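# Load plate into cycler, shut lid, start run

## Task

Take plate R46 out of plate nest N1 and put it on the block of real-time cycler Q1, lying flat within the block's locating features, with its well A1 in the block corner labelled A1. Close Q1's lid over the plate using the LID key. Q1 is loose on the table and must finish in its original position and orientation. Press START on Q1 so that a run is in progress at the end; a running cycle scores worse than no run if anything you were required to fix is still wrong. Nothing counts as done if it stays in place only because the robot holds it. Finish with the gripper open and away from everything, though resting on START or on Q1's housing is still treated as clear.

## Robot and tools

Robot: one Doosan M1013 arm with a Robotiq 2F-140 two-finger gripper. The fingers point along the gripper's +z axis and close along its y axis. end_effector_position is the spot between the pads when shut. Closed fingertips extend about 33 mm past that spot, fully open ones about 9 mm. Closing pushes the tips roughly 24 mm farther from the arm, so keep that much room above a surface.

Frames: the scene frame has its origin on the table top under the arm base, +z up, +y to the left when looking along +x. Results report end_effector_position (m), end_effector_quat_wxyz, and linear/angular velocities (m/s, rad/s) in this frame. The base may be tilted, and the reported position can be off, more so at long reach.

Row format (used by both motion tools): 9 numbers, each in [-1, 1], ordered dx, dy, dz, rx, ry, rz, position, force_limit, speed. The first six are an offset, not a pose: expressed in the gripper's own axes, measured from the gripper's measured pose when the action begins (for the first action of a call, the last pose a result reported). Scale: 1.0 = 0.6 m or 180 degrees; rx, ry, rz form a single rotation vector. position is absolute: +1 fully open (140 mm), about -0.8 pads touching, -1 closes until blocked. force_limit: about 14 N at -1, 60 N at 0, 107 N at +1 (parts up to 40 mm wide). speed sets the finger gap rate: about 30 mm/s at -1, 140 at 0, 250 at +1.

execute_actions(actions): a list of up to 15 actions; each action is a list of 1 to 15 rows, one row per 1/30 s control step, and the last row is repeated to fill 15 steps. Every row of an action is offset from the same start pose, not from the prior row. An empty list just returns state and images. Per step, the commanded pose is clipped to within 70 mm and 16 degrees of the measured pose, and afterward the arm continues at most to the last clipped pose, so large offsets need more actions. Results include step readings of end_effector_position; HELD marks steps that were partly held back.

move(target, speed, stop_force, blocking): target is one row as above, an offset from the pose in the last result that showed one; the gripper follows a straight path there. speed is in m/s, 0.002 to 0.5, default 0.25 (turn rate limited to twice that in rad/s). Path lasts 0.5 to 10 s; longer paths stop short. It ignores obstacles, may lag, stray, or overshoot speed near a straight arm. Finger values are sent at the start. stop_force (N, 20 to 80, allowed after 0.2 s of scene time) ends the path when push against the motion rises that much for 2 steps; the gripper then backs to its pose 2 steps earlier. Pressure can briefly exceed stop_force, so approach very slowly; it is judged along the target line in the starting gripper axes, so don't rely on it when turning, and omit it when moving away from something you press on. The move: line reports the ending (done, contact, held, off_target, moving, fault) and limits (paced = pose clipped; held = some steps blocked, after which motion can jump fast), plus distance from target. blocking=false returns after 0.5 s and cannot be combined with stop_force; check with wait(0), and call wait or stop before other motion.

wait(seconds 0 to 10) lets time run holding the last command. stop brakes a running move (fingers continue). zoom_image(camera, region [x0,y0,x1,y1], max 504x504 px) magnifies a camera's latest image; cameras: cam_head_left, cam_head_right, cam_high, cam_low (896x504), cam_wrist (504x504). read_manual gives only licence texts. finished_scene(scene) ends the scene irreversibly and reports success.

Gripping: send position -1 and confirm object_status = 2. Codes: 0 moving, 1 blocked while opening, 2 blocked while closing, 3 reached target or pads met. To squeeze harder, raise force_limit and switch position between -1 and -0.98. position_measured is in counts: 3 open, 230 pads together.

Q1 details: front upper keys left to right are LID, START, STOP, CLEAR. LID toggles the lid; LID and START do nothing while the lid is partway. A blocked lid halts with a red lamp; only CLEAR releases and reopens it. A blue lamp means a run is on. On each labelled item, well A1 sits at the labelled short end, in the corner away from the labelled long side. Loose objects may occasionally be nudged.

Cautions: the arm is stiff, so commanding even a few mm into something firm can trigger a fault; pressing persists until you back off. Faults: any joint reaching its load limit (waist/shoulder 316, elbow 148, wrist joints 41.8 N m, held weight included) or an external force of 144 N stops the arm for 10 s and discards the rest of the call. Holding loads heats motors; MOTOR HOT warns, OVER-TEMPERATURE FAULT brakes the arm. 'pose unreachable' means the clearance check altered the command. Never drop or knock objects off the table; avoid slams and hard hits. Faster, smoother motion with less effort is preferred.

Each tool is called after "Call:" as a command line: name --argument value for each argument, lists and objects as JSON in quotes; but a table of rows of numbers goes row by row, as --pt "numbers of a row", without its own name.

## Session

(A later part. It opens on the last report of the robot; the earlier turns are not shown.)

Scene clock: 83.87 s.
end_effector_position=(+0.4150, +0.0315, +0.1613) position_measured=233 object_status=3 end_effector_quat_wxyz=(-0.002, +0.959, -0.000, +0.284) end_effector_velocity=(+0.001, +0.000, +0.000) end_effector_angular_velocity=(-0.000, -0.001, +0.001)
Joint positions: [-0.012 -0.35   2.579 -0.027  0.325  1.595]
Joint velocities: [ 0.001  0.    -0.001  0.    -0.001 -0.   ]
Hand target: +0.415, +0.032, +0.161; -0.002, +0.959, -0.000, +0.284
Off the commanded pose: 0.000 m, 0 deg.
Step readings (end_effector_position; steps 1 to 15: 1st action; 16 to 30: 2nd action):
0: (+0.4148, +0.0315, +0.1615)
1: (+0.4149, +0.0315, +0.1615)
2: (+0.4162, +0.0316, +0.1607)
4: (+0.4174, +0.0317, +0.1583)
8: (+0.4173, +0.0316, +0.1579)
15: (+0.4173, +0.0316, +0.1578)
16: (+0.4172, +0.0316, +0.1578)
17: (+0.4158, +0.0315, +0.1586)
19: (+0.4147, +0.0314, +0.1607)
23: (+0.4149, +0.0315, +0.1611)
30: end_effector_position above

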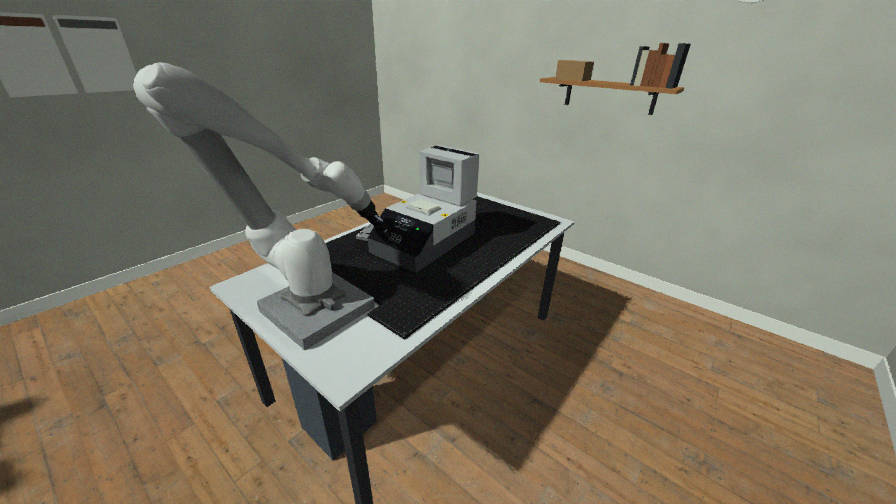

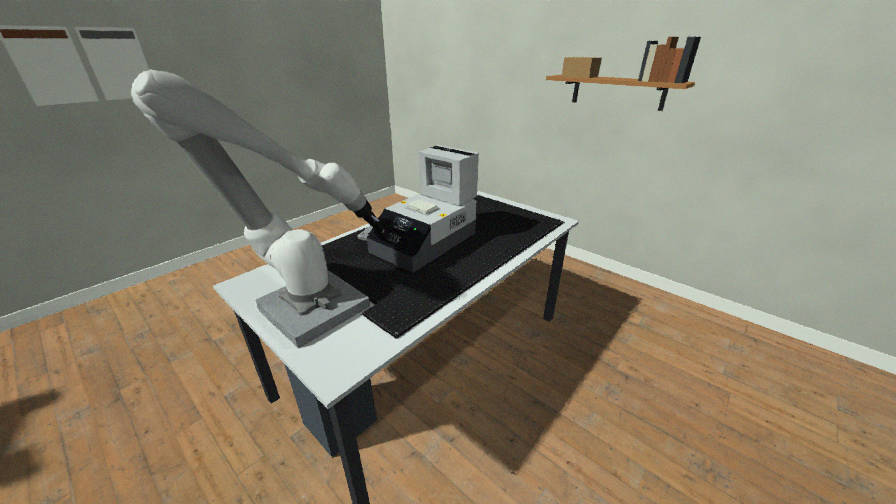

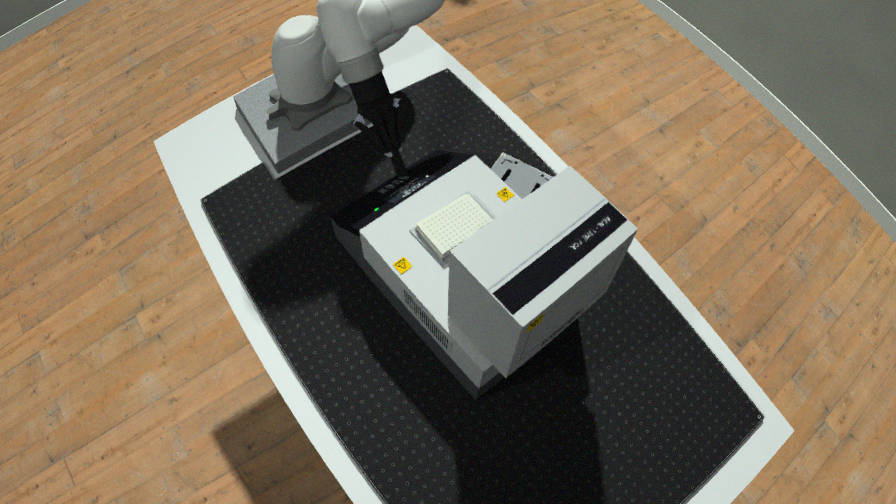

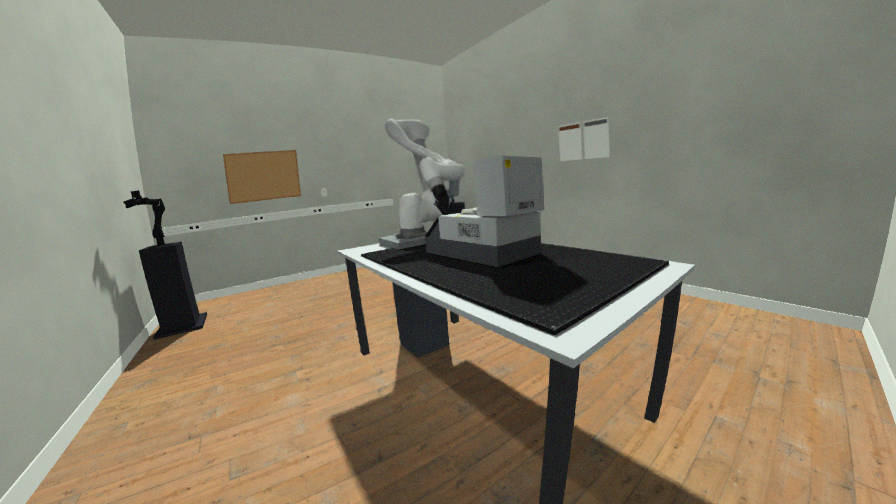

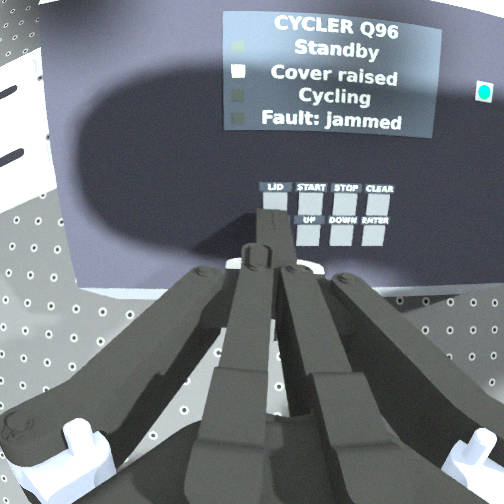

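Call:
execute_actions --actions '[[[0,0,0.0092,0,0,0,-1,0,0.5]],[[0,0,-0.009,0,0,0,-1,0,0.5]]]'

Scene clock: 85.07 s.
end_effector_position=(+0.4151, +0.0315, +0.1613) position_measured=233 object_status=3 end_effector_quat_wxyz=(-0.002, +0.959, -0.000, +0.284) end_effector_velocity=(+0.000, +0.000, +0.001) end_effector_angular_velocity=(-0.000, -0.002, +0.001)
Joint positions: [-0.012 -0.35   2.579 -0.027  0.325  1.595]
Joint velocities: [ 0.001 -0.001 -0.    -0.001 -0.     0.   ]
Hand target: +0.415, +0.032, +0.161; -0.002, +0.959, -0.000, +0.284
Off the commanded pose: 0.000 m, 0 deg.
Step readings (end_effector_position; steps 1 to 15: 1st action; 16 to 30: 2nd action):
0: (+0.4150, +0.0315, +0.1613)
1: (+0.4150, +0.0315, +0.1613)
2: (+0.4164, +0.0316, +0.1604)
4: (+0.4182, +0.0317, +0.1573)
8: (+0.4181, +0.0316, +0.1570)
15: (+0.4180, +0.0316, +0.1568)
16: (+0.4180, +0.0316, +0.1568)
17: (+0.4167, +0.0315, +0.1577)
19: (+0.4146, +0.0314, +0.1603)
23: (+0.4150, +0.0315, +0.1610)
30: end_effector_position above

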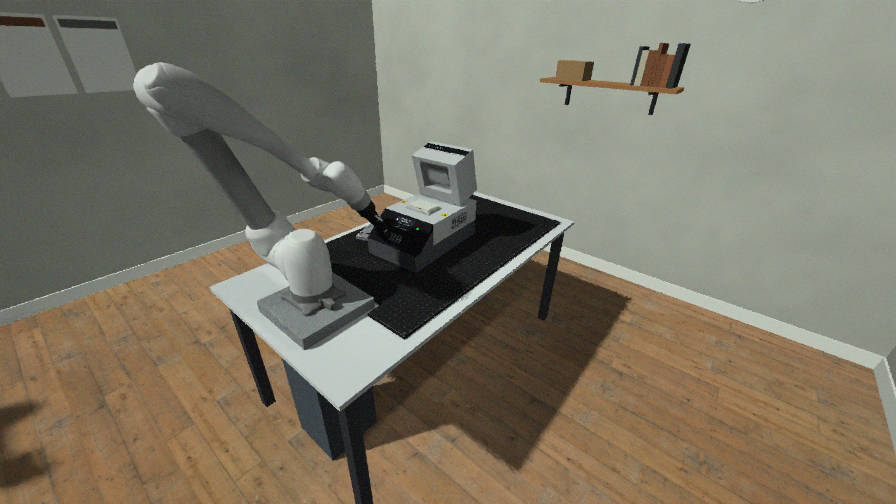

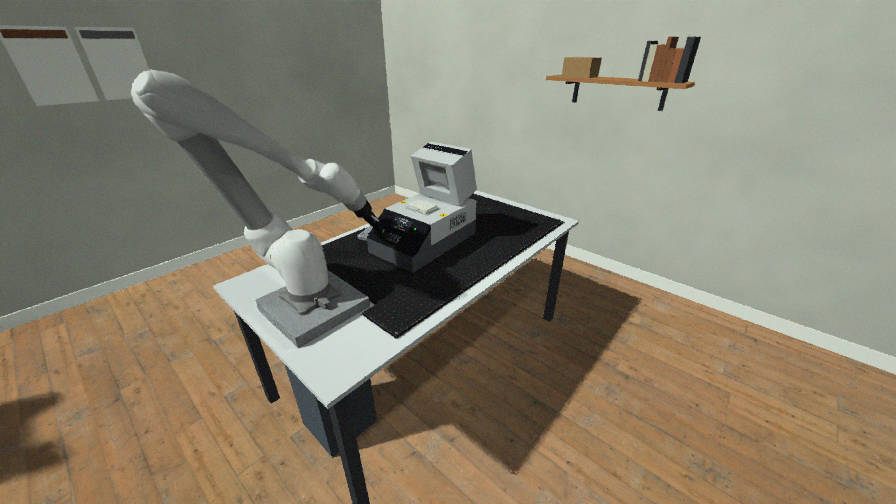

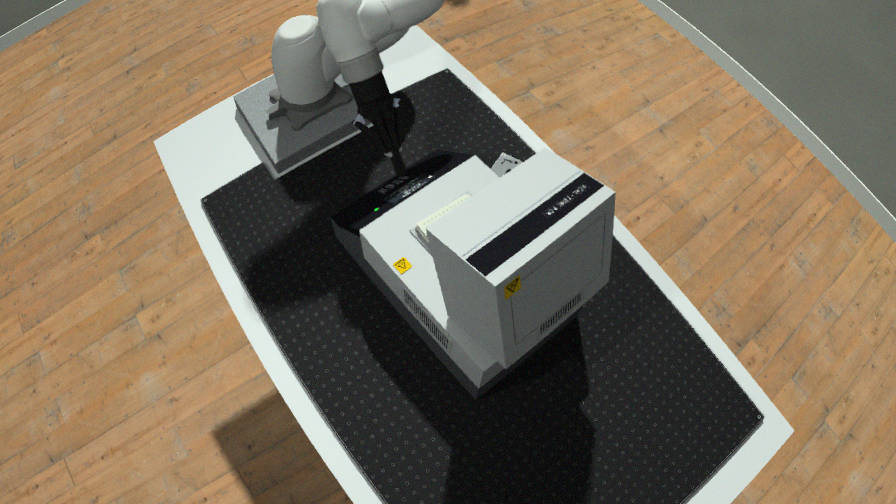

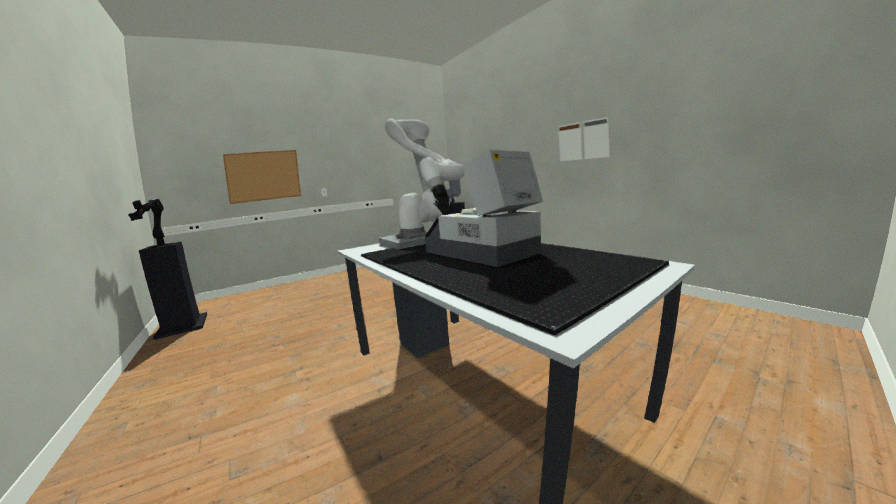

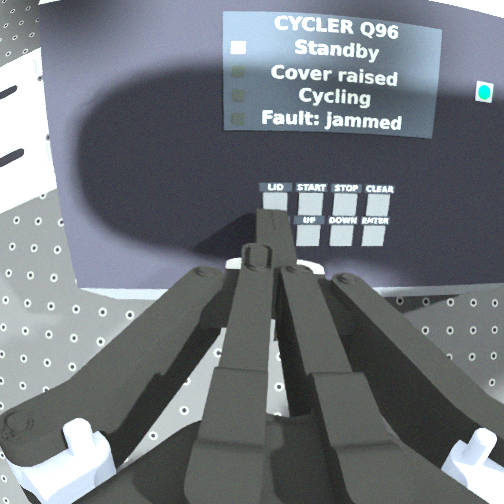

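Call:
execute_actions --actions '[[[0,0.0333,0,0,0,0,-1,0,0.5]],[[0,0,0,0,0,0,-1,0,0.5]],[[0,0,0,0,0,0,-1,0,0.5]],[[0,0,0,0,0,0,-1,0,0.5]]]'

Scene clock: 87.20 s.
end_effector_position=(+0.4150, +0.0115, +0.1611) position_measured=233 object_status=3 end_effector_quat_wxyz=(-0.001, +0.959, -0.001, +0.284) end_effector_velocity=(-0.000, +0.000, -0.000) end_effector_angular_velocity=(-0.000, +0.000, +0.001)
Joint positions: [-0.099 -0.356  2.582  0.121  0.331  1.382]
Joint velocities: [ 0.    -0.     0.     0.     0.    -0.001]
Hand target: +0.415, +0.012, +0.161; -0.001, +0.959, -0.001, +0.284
Off the commanded pose: 0.000 m, 0 deg.
Step readings (end_effector_position; steps 1 to 15: 1st action; 16 to 30: 2nd action; 31 to 45: 3rd action; 46 to 60: 4th action):
0: (+0.4151, +0.0316, +0.1613)
1: (+0.4151, +0.0314, +0.1613)
2: (+0.4153, +0.0297, +0.1615)
4: (+0.4154, +0.0199, +0.1616)
8: (+0.4152, +0.0120, +0.1614)
15: (+0.4150, +0.0115, +0.1612)
16: (+0.4150, +0.0115, +0.1612)
17: (+0.4150, +0.0115, +0.1611)
19: (+0.4150, +0.0115, +0.1611)
23: (+0.4150, +0.0115, +0.1611)
30: (+0.4150, +0.0115, +0.1611)
31: (+0.4150, +0.0115, +0.1611)
32: (+0.4150, +0.0115, +0.1611)
34: (+0.4150, +0.0115, +0.1611)
38: (+0.4150, +0.0115, +0.1611)
45: (+0.4150, +0.0115, +0.1611)
46: (+0.4150, +0.0115, +0.1611)
47: (+0.4150, +0.0115, +0.1611)
49: (+0.4150, +0.0115, +0.1611)
53: (+0.4150, +0.0115, +0.1611)
60: end_effector_position above

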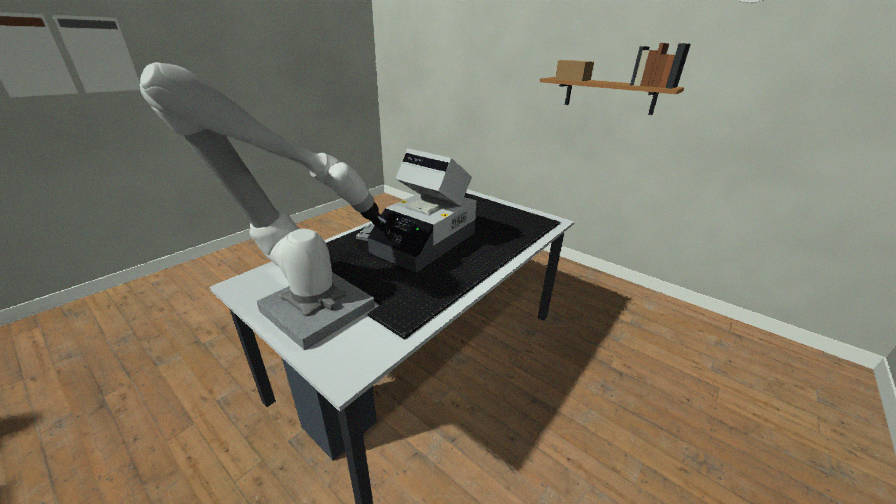

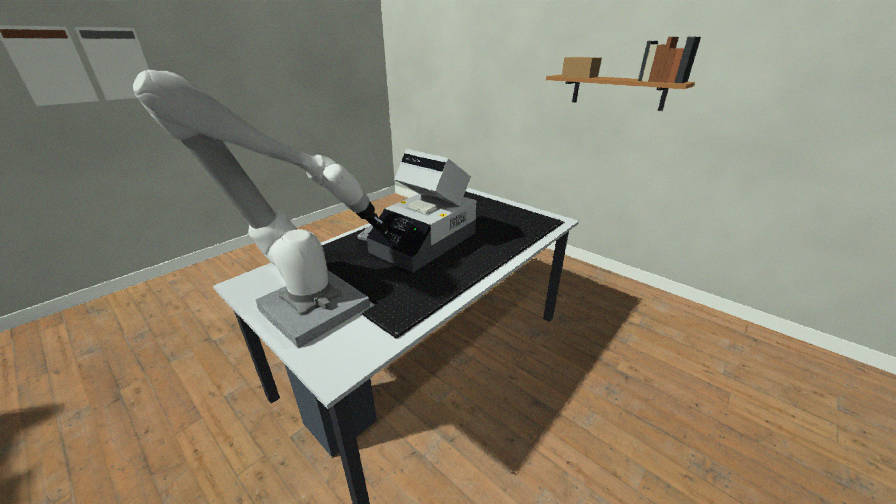

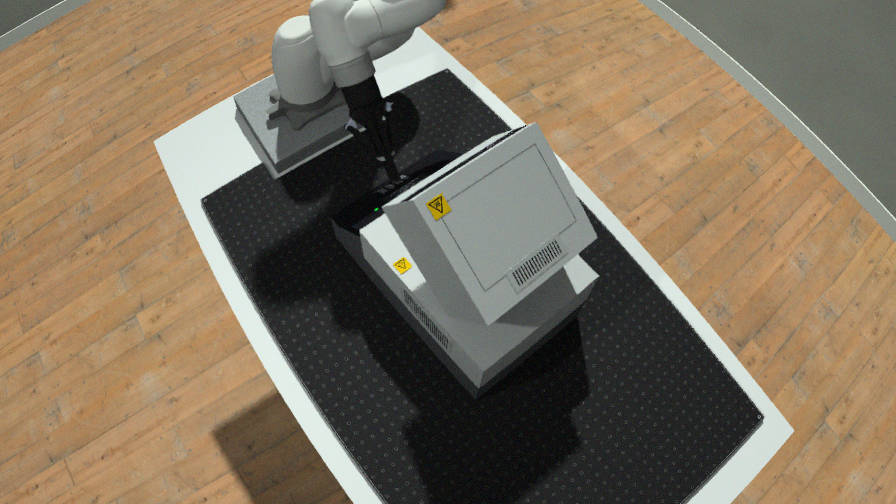

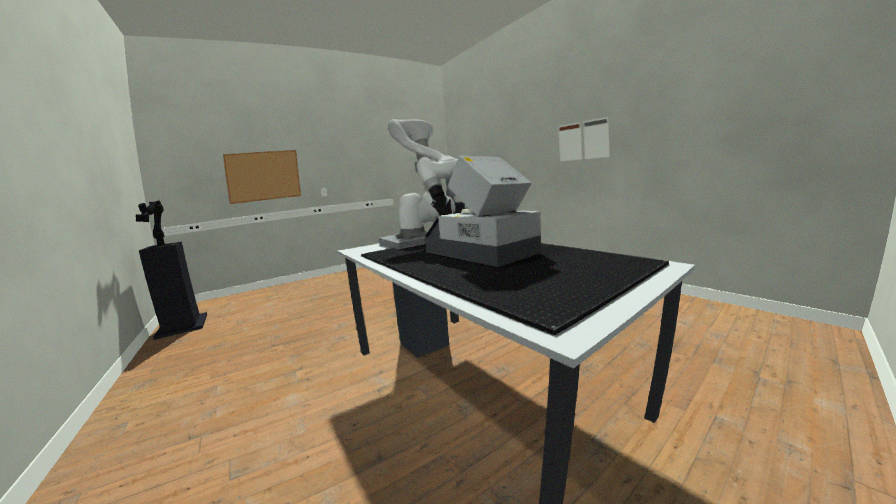

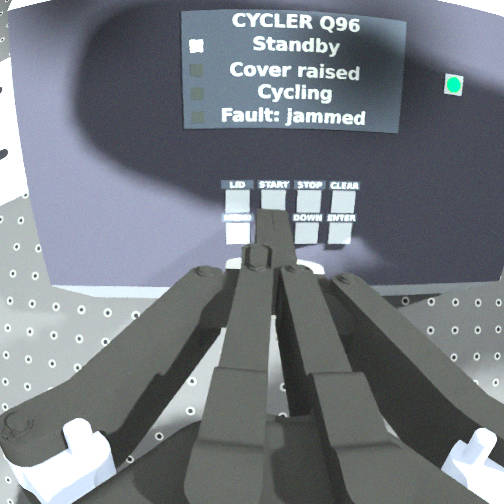

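Call:
wait --seconds 3

Scene clock: 90.27 s.
end_effector_position=(+0.4150, +0.0115, +0.1611) position_measured=233 object_status=3 end_effector_quat_wxyz=(-0.001, +0.959, -0.001, +0.284) end_effector_velocity=(+0.000, -0.000, +0.000) end_effector_angular_velocity=(-0.001, -0.001, +0.000)
Joint positions: [-0.099 -0.356  2.582  0.121  0.331  1.382]
Joint velocities: [-0.001  0.    -0.001 -0.001  0.    -0.   ]
Hand target: +0.415, +0.012, +0.161; -0.001, +0.959, -0.001, +0.284
Off the commanded pose: 0.000 m, 0 deg.
wait: 3.00 s; at rest by 0.10 s

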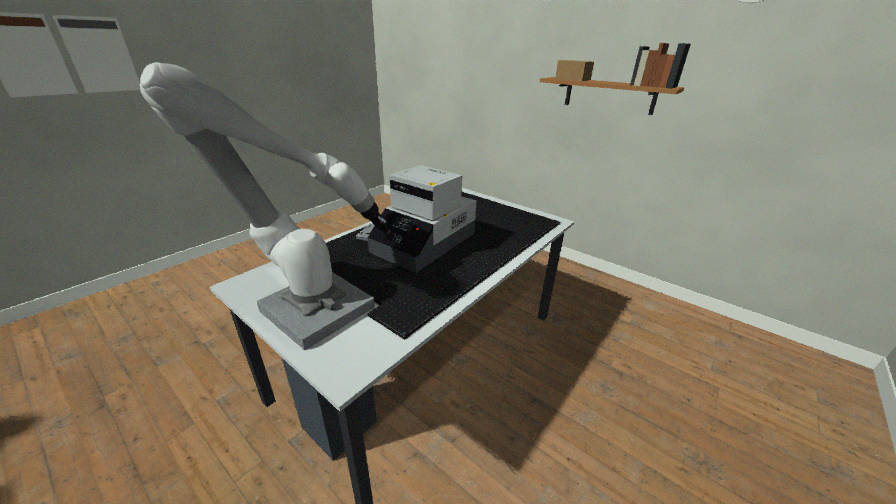

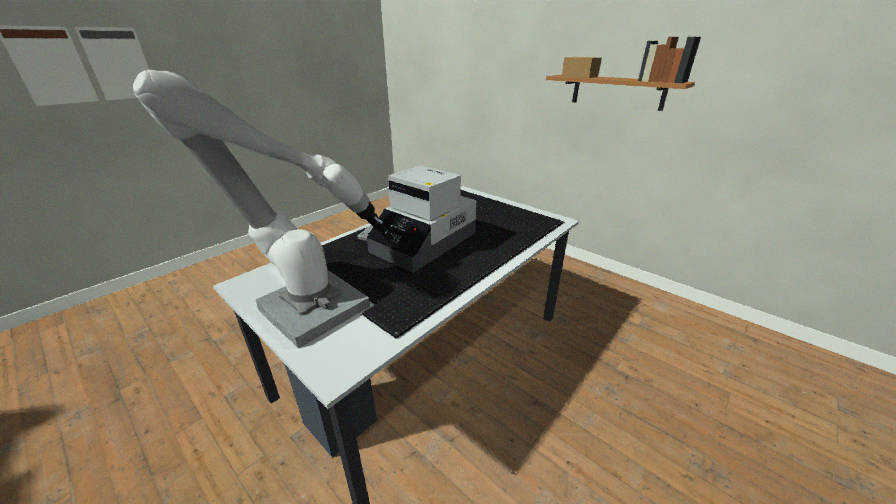

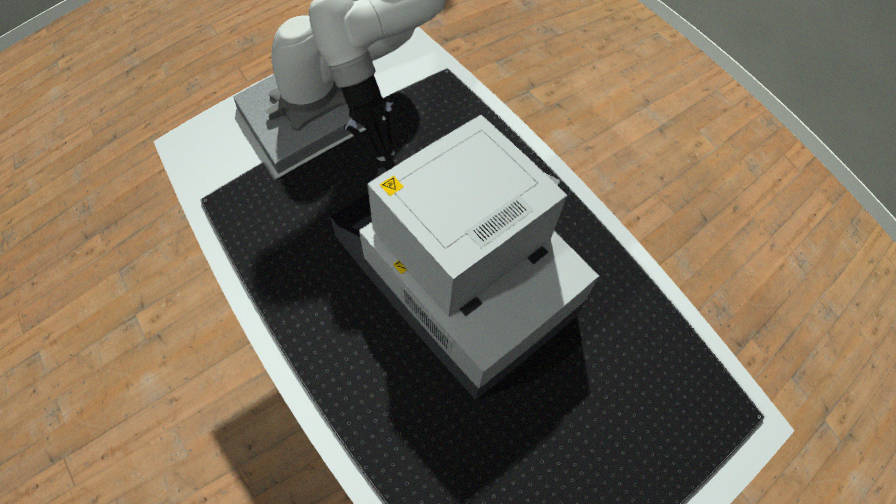

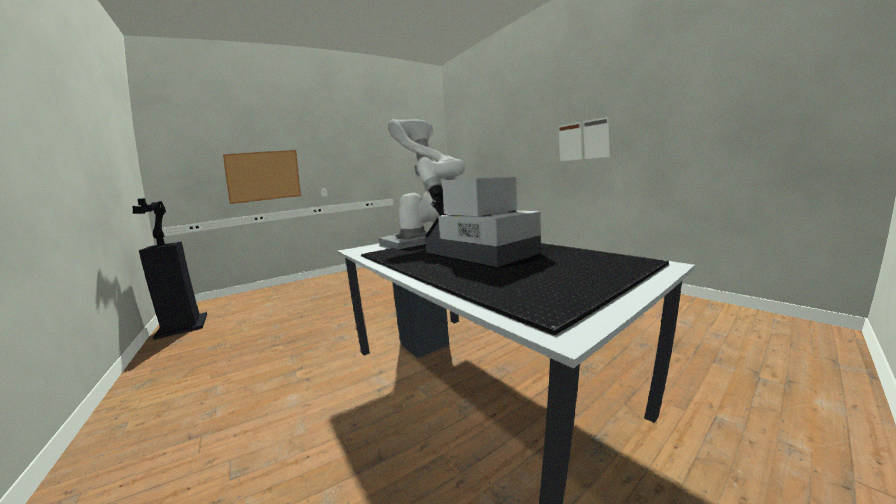

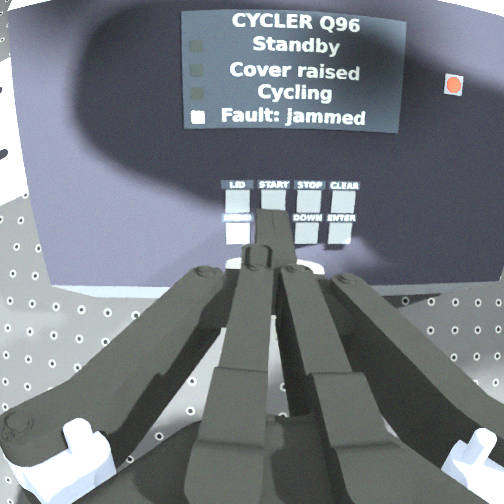

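Call:
execute_actions --actions '[[[0,0.0667,0,0,0,0,-1,0,0.5]],[[0,0,0,0,0,0,-1,0,0.5]]]'

Scene clock: 91.47 s.
end_effector_position=(+0.4152, -0.0285, +0.1614) position_measured=233 object_status=3 end_effector_quat_wxyz=(+0.000, +0.959, -0.001, +0.284) end_effector_velocity=(+0.002, -0.001, +0.002) end_effector_angular_velocity=(-0.002, -0.003, +0.001)
Joint positions: [-0.268 -0.355  2.58   0.368  0.364  1.009]
Joint velocities: [ 0.     0.    -0.003 -0.    -0.001 -0.001]
Hand target: +0.415, -0.029, +0.161; +0.000, +0.959, -0.001, +0.284
Off the commanded pose: 0.000 m, 0 deg.
Step readings (end_effector_position; steps 1 to 15: 1st action; 16 to 30: 2nd action):
0: (+0.4150, +0.0115, +0.1611)
1: (+0.4150, +0.0113, +0.1611)
2: (+0.4150, +0.0094, +0.1611)
4: (+0.4146, -0.0022, +0.1608)
8: (+0.4149, -0.0254, +0.1615)
15: (+0.4153, -0.0285, +0.1614)
16: (+0.4152, -0.0286, +0.1613)
17: (+0.4151, -0.0285, +0.1612)
19: (+0.4151, -0.0284, +0.1612)
23: (+0.4151, -0.0285, +0.1612)
30: end_effector_position above

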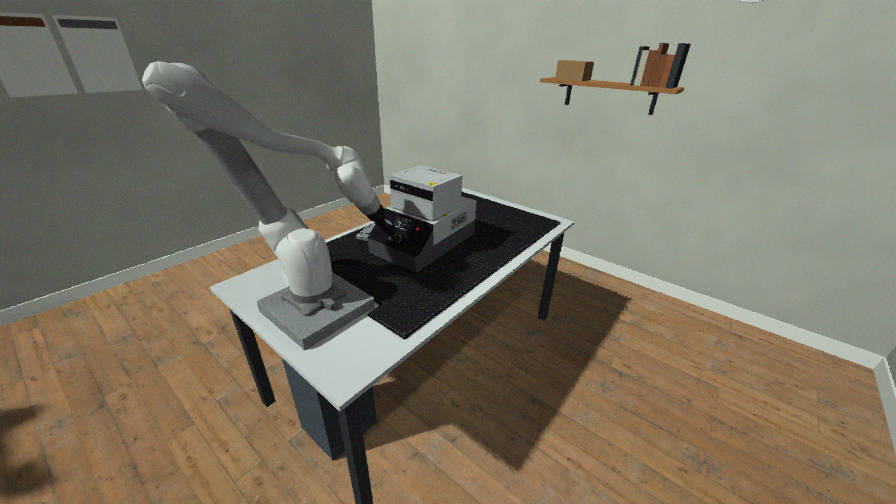

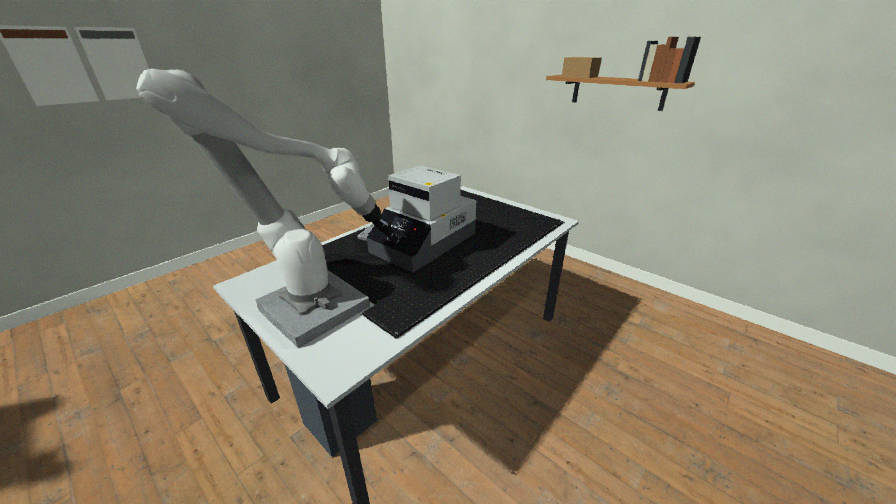

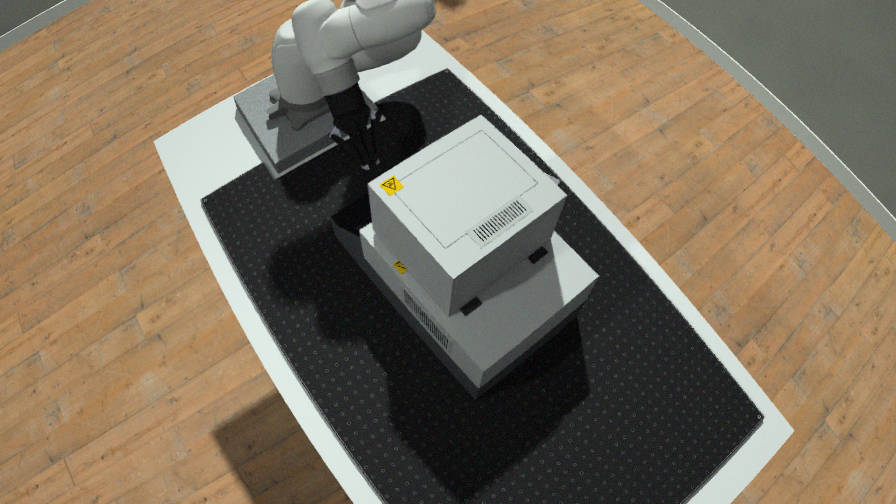

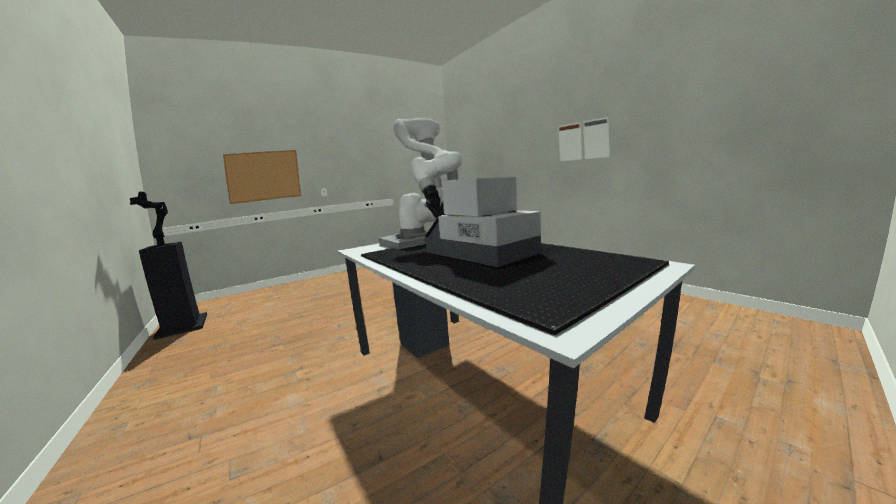

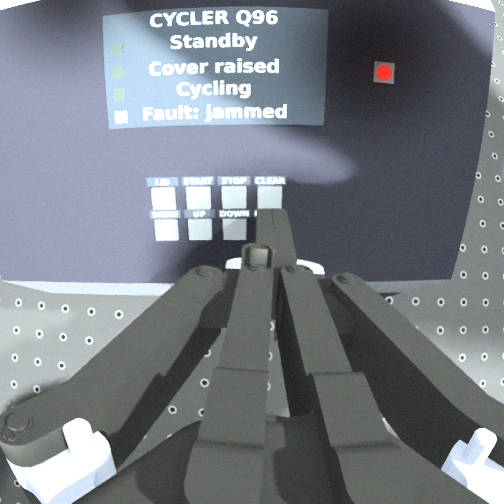

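Call:
execute_actions --actions '[[[0,0,0.009,0,0,0,-1,0,0.5]],[[0,0,-0.009,0,0,0,-1,0,0.5]]]'

Scene clock: 92.73 s.
end_effector_position=(+0.4152, -0.0285, +0.1613) position_measured=233 object_status=3 end_effector_quat_wxyz=(+0.000, +0.959, -0.001, +0.284) end_effector_velocity=(+0.000, -0.000, +0.000) end_effector_angular_velocity=(+0.000, -0.001, -0.001)
Joint positions: [-0.268 -0.355  2.58   0.368  0.364  1.009]
Joint velocities: [-0.    -0.001  0.     0.001 -0.     0.   ]
Hand target: +0.415, -0.029, +0.161; +0.000, +0.959, -0.001, +0.284
Off the commanded pose: 0.000 m, 0 deg.
Step readings (end_effector_position; steps 1 to 15: 1st action; 16 to 30: 2nd action):
0: (+0.4153, -0.0285, +0.1614)
1: (+0.4154, -0.0286, +0.1613)
2: (+0.4167, -0.0287, +0.1602)
4: (+0.4183, -0.0287, +0.1572)
8: (+0.4182, -0.0285, +0.1569)
15: (+0.4182, -0.0285, +0.1568)
16: (+0.4181, -0.0285, +0.1569)
17: (+0.4168, -0.0285, +0.1578)
19: (+0.4151, -0.0284, +0.1608)
23: (+0.4152, -0.0286, +0.1612)
30: end_effector_position above

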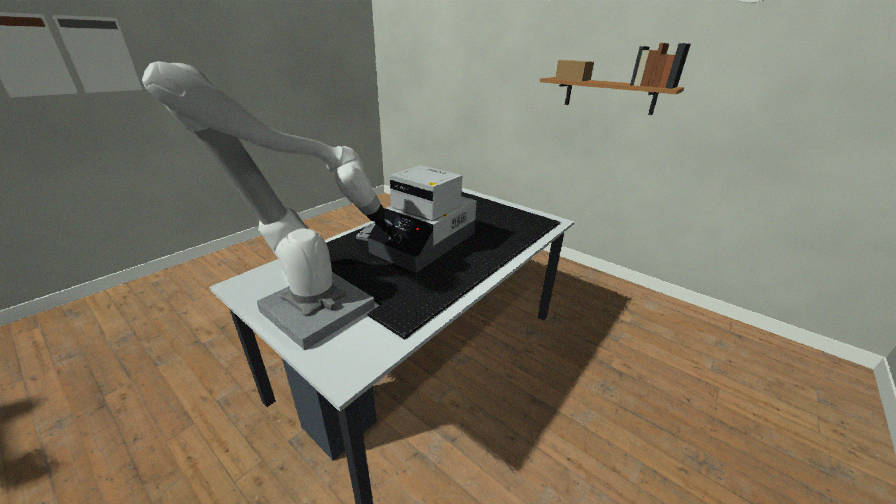

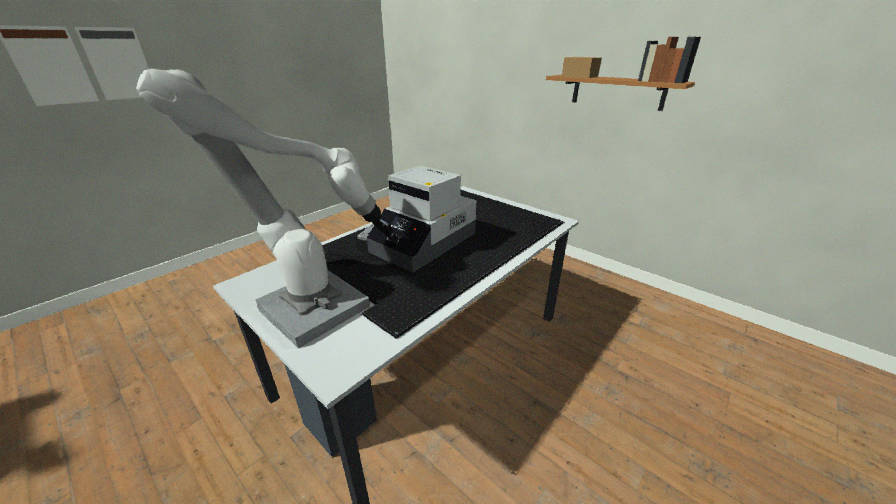

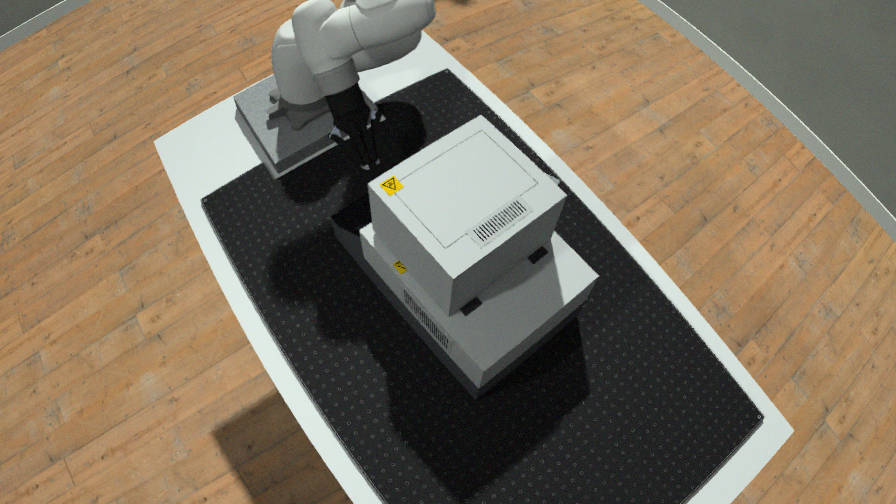

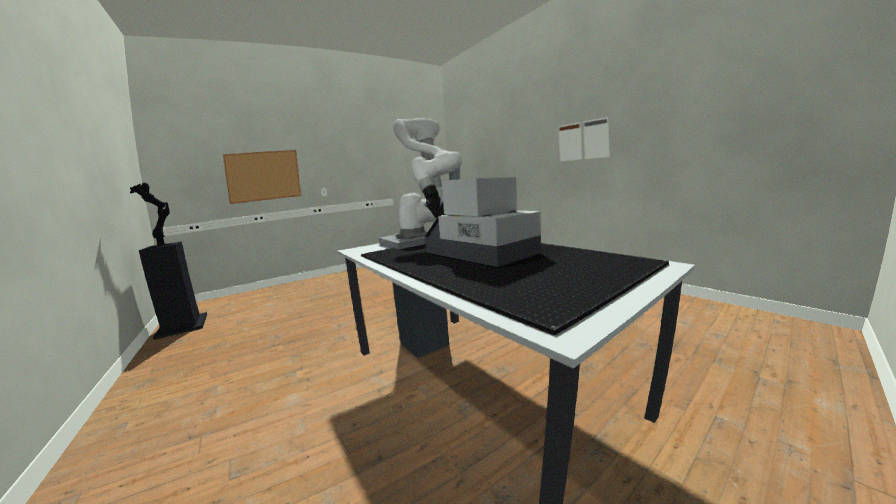

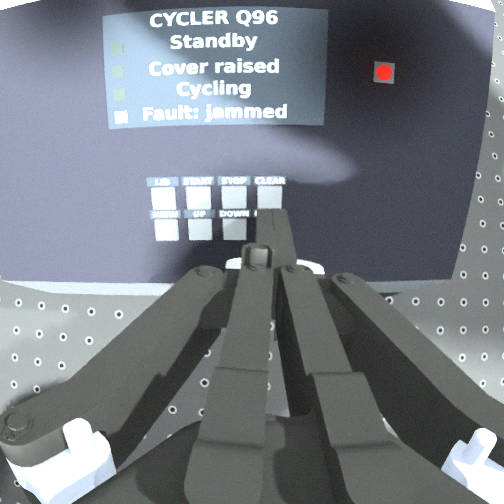

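Call:
execute_actions --actions '[[[0,0,0.0103,0,0,0,-1,0,0.5]],[[0,0,-0.010,0,0,0,-1,0,0.5]]]'

Scene clock: 93.83 s.
end_effector_position=(+0.4153, -0.0285, +0.1612) position_measured=233 object_status=3 end_effector_quat_wxyz=(+0.000, +0.959, -0.001, +0.284) end_effector_velocity=(+0.000, +0.000, +0.001) end_effector_angular_velocity=(-0.000, -0.001, +0.001)
Joint positions: [-0.268 -0.354  2.58   0.369  0.364  1.009]
Joint velocities: [ 0.001 -0.    -0.001 -0.     0.    -0.   ]
Hand target: +0.415, -0.029, +0.161; +0.000, +0.959, -0.001, +0.284
Off the commanded pose: 0.000 m, 0 deg.
Step readings (end_effector_position; steps 1 to 15: 1st action; 16 to 30: 2nd action):
0: (+0.4153, -0.0285, +0.1614)
1: (+0.4153, -0.0285, +0.1613)
2: (+0.4167, -0.0286, +0.1604)
4: (+0.4186, -0.0286, +0.1568)
8: (+0.4187, -0.0285, +0.1563)
15: (+0.4186, -0.0285, +0.1562)
16: (+0.4185, -0.0285, +0.1562)
17: (+0.4172, -0.0285, +0.1571)
19: (+0.4152, -0.0284, +0.1606)
23: (+0.4153, -0.0286, +0.1611)
30: end_effector_position above

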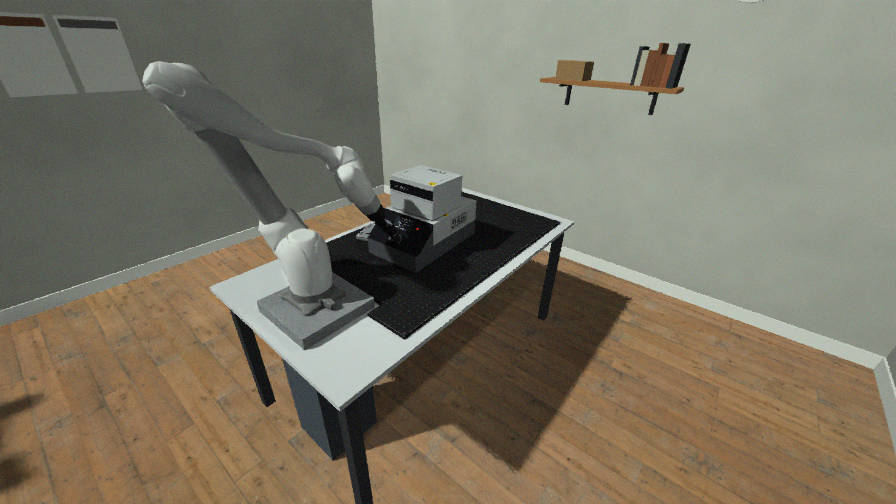

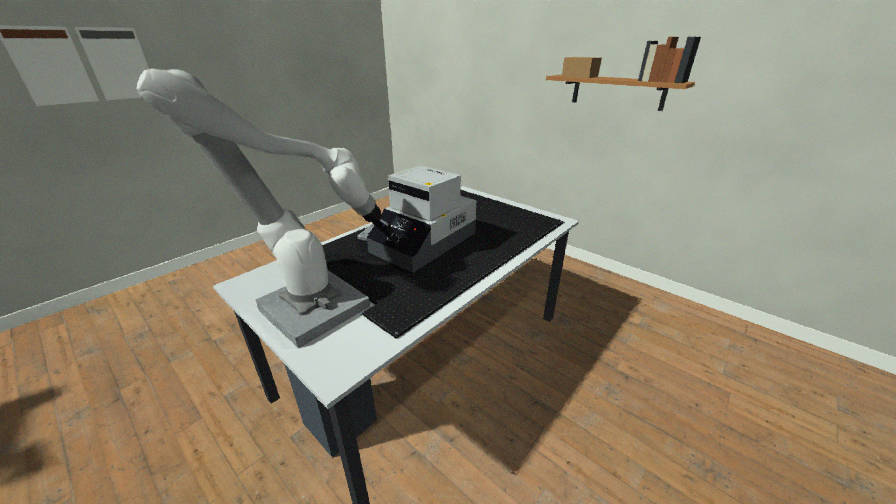

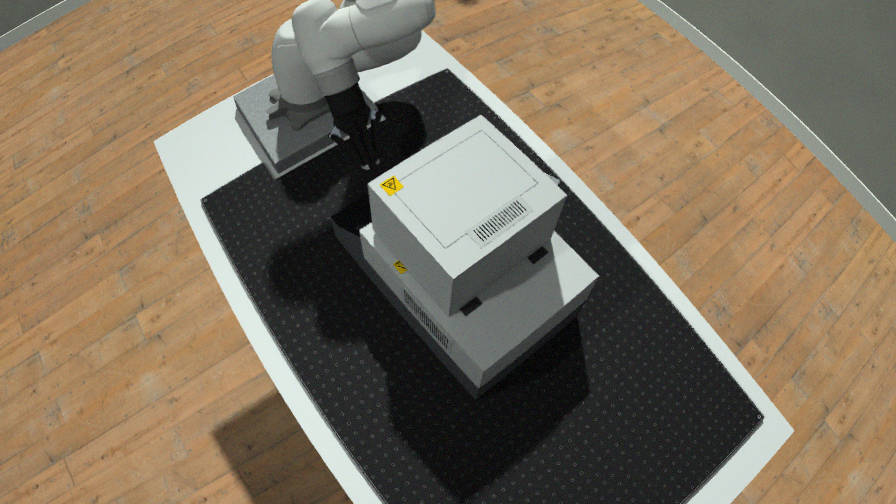

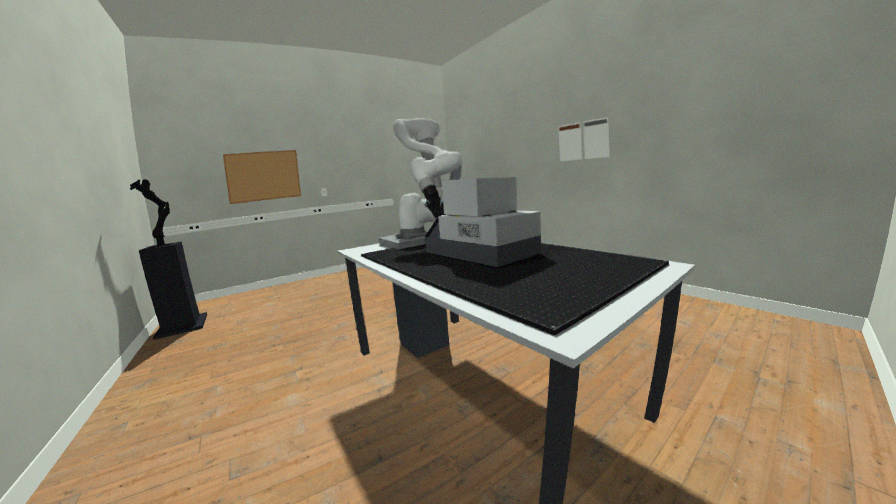

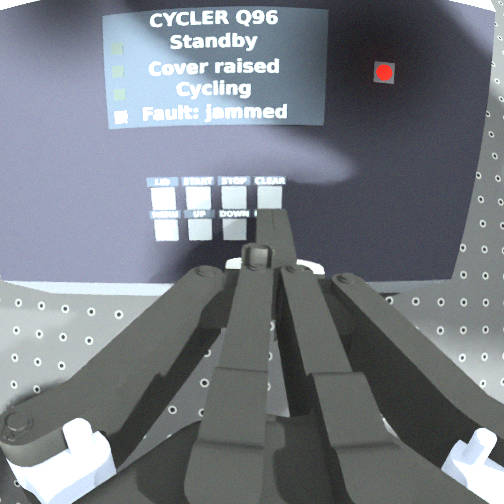

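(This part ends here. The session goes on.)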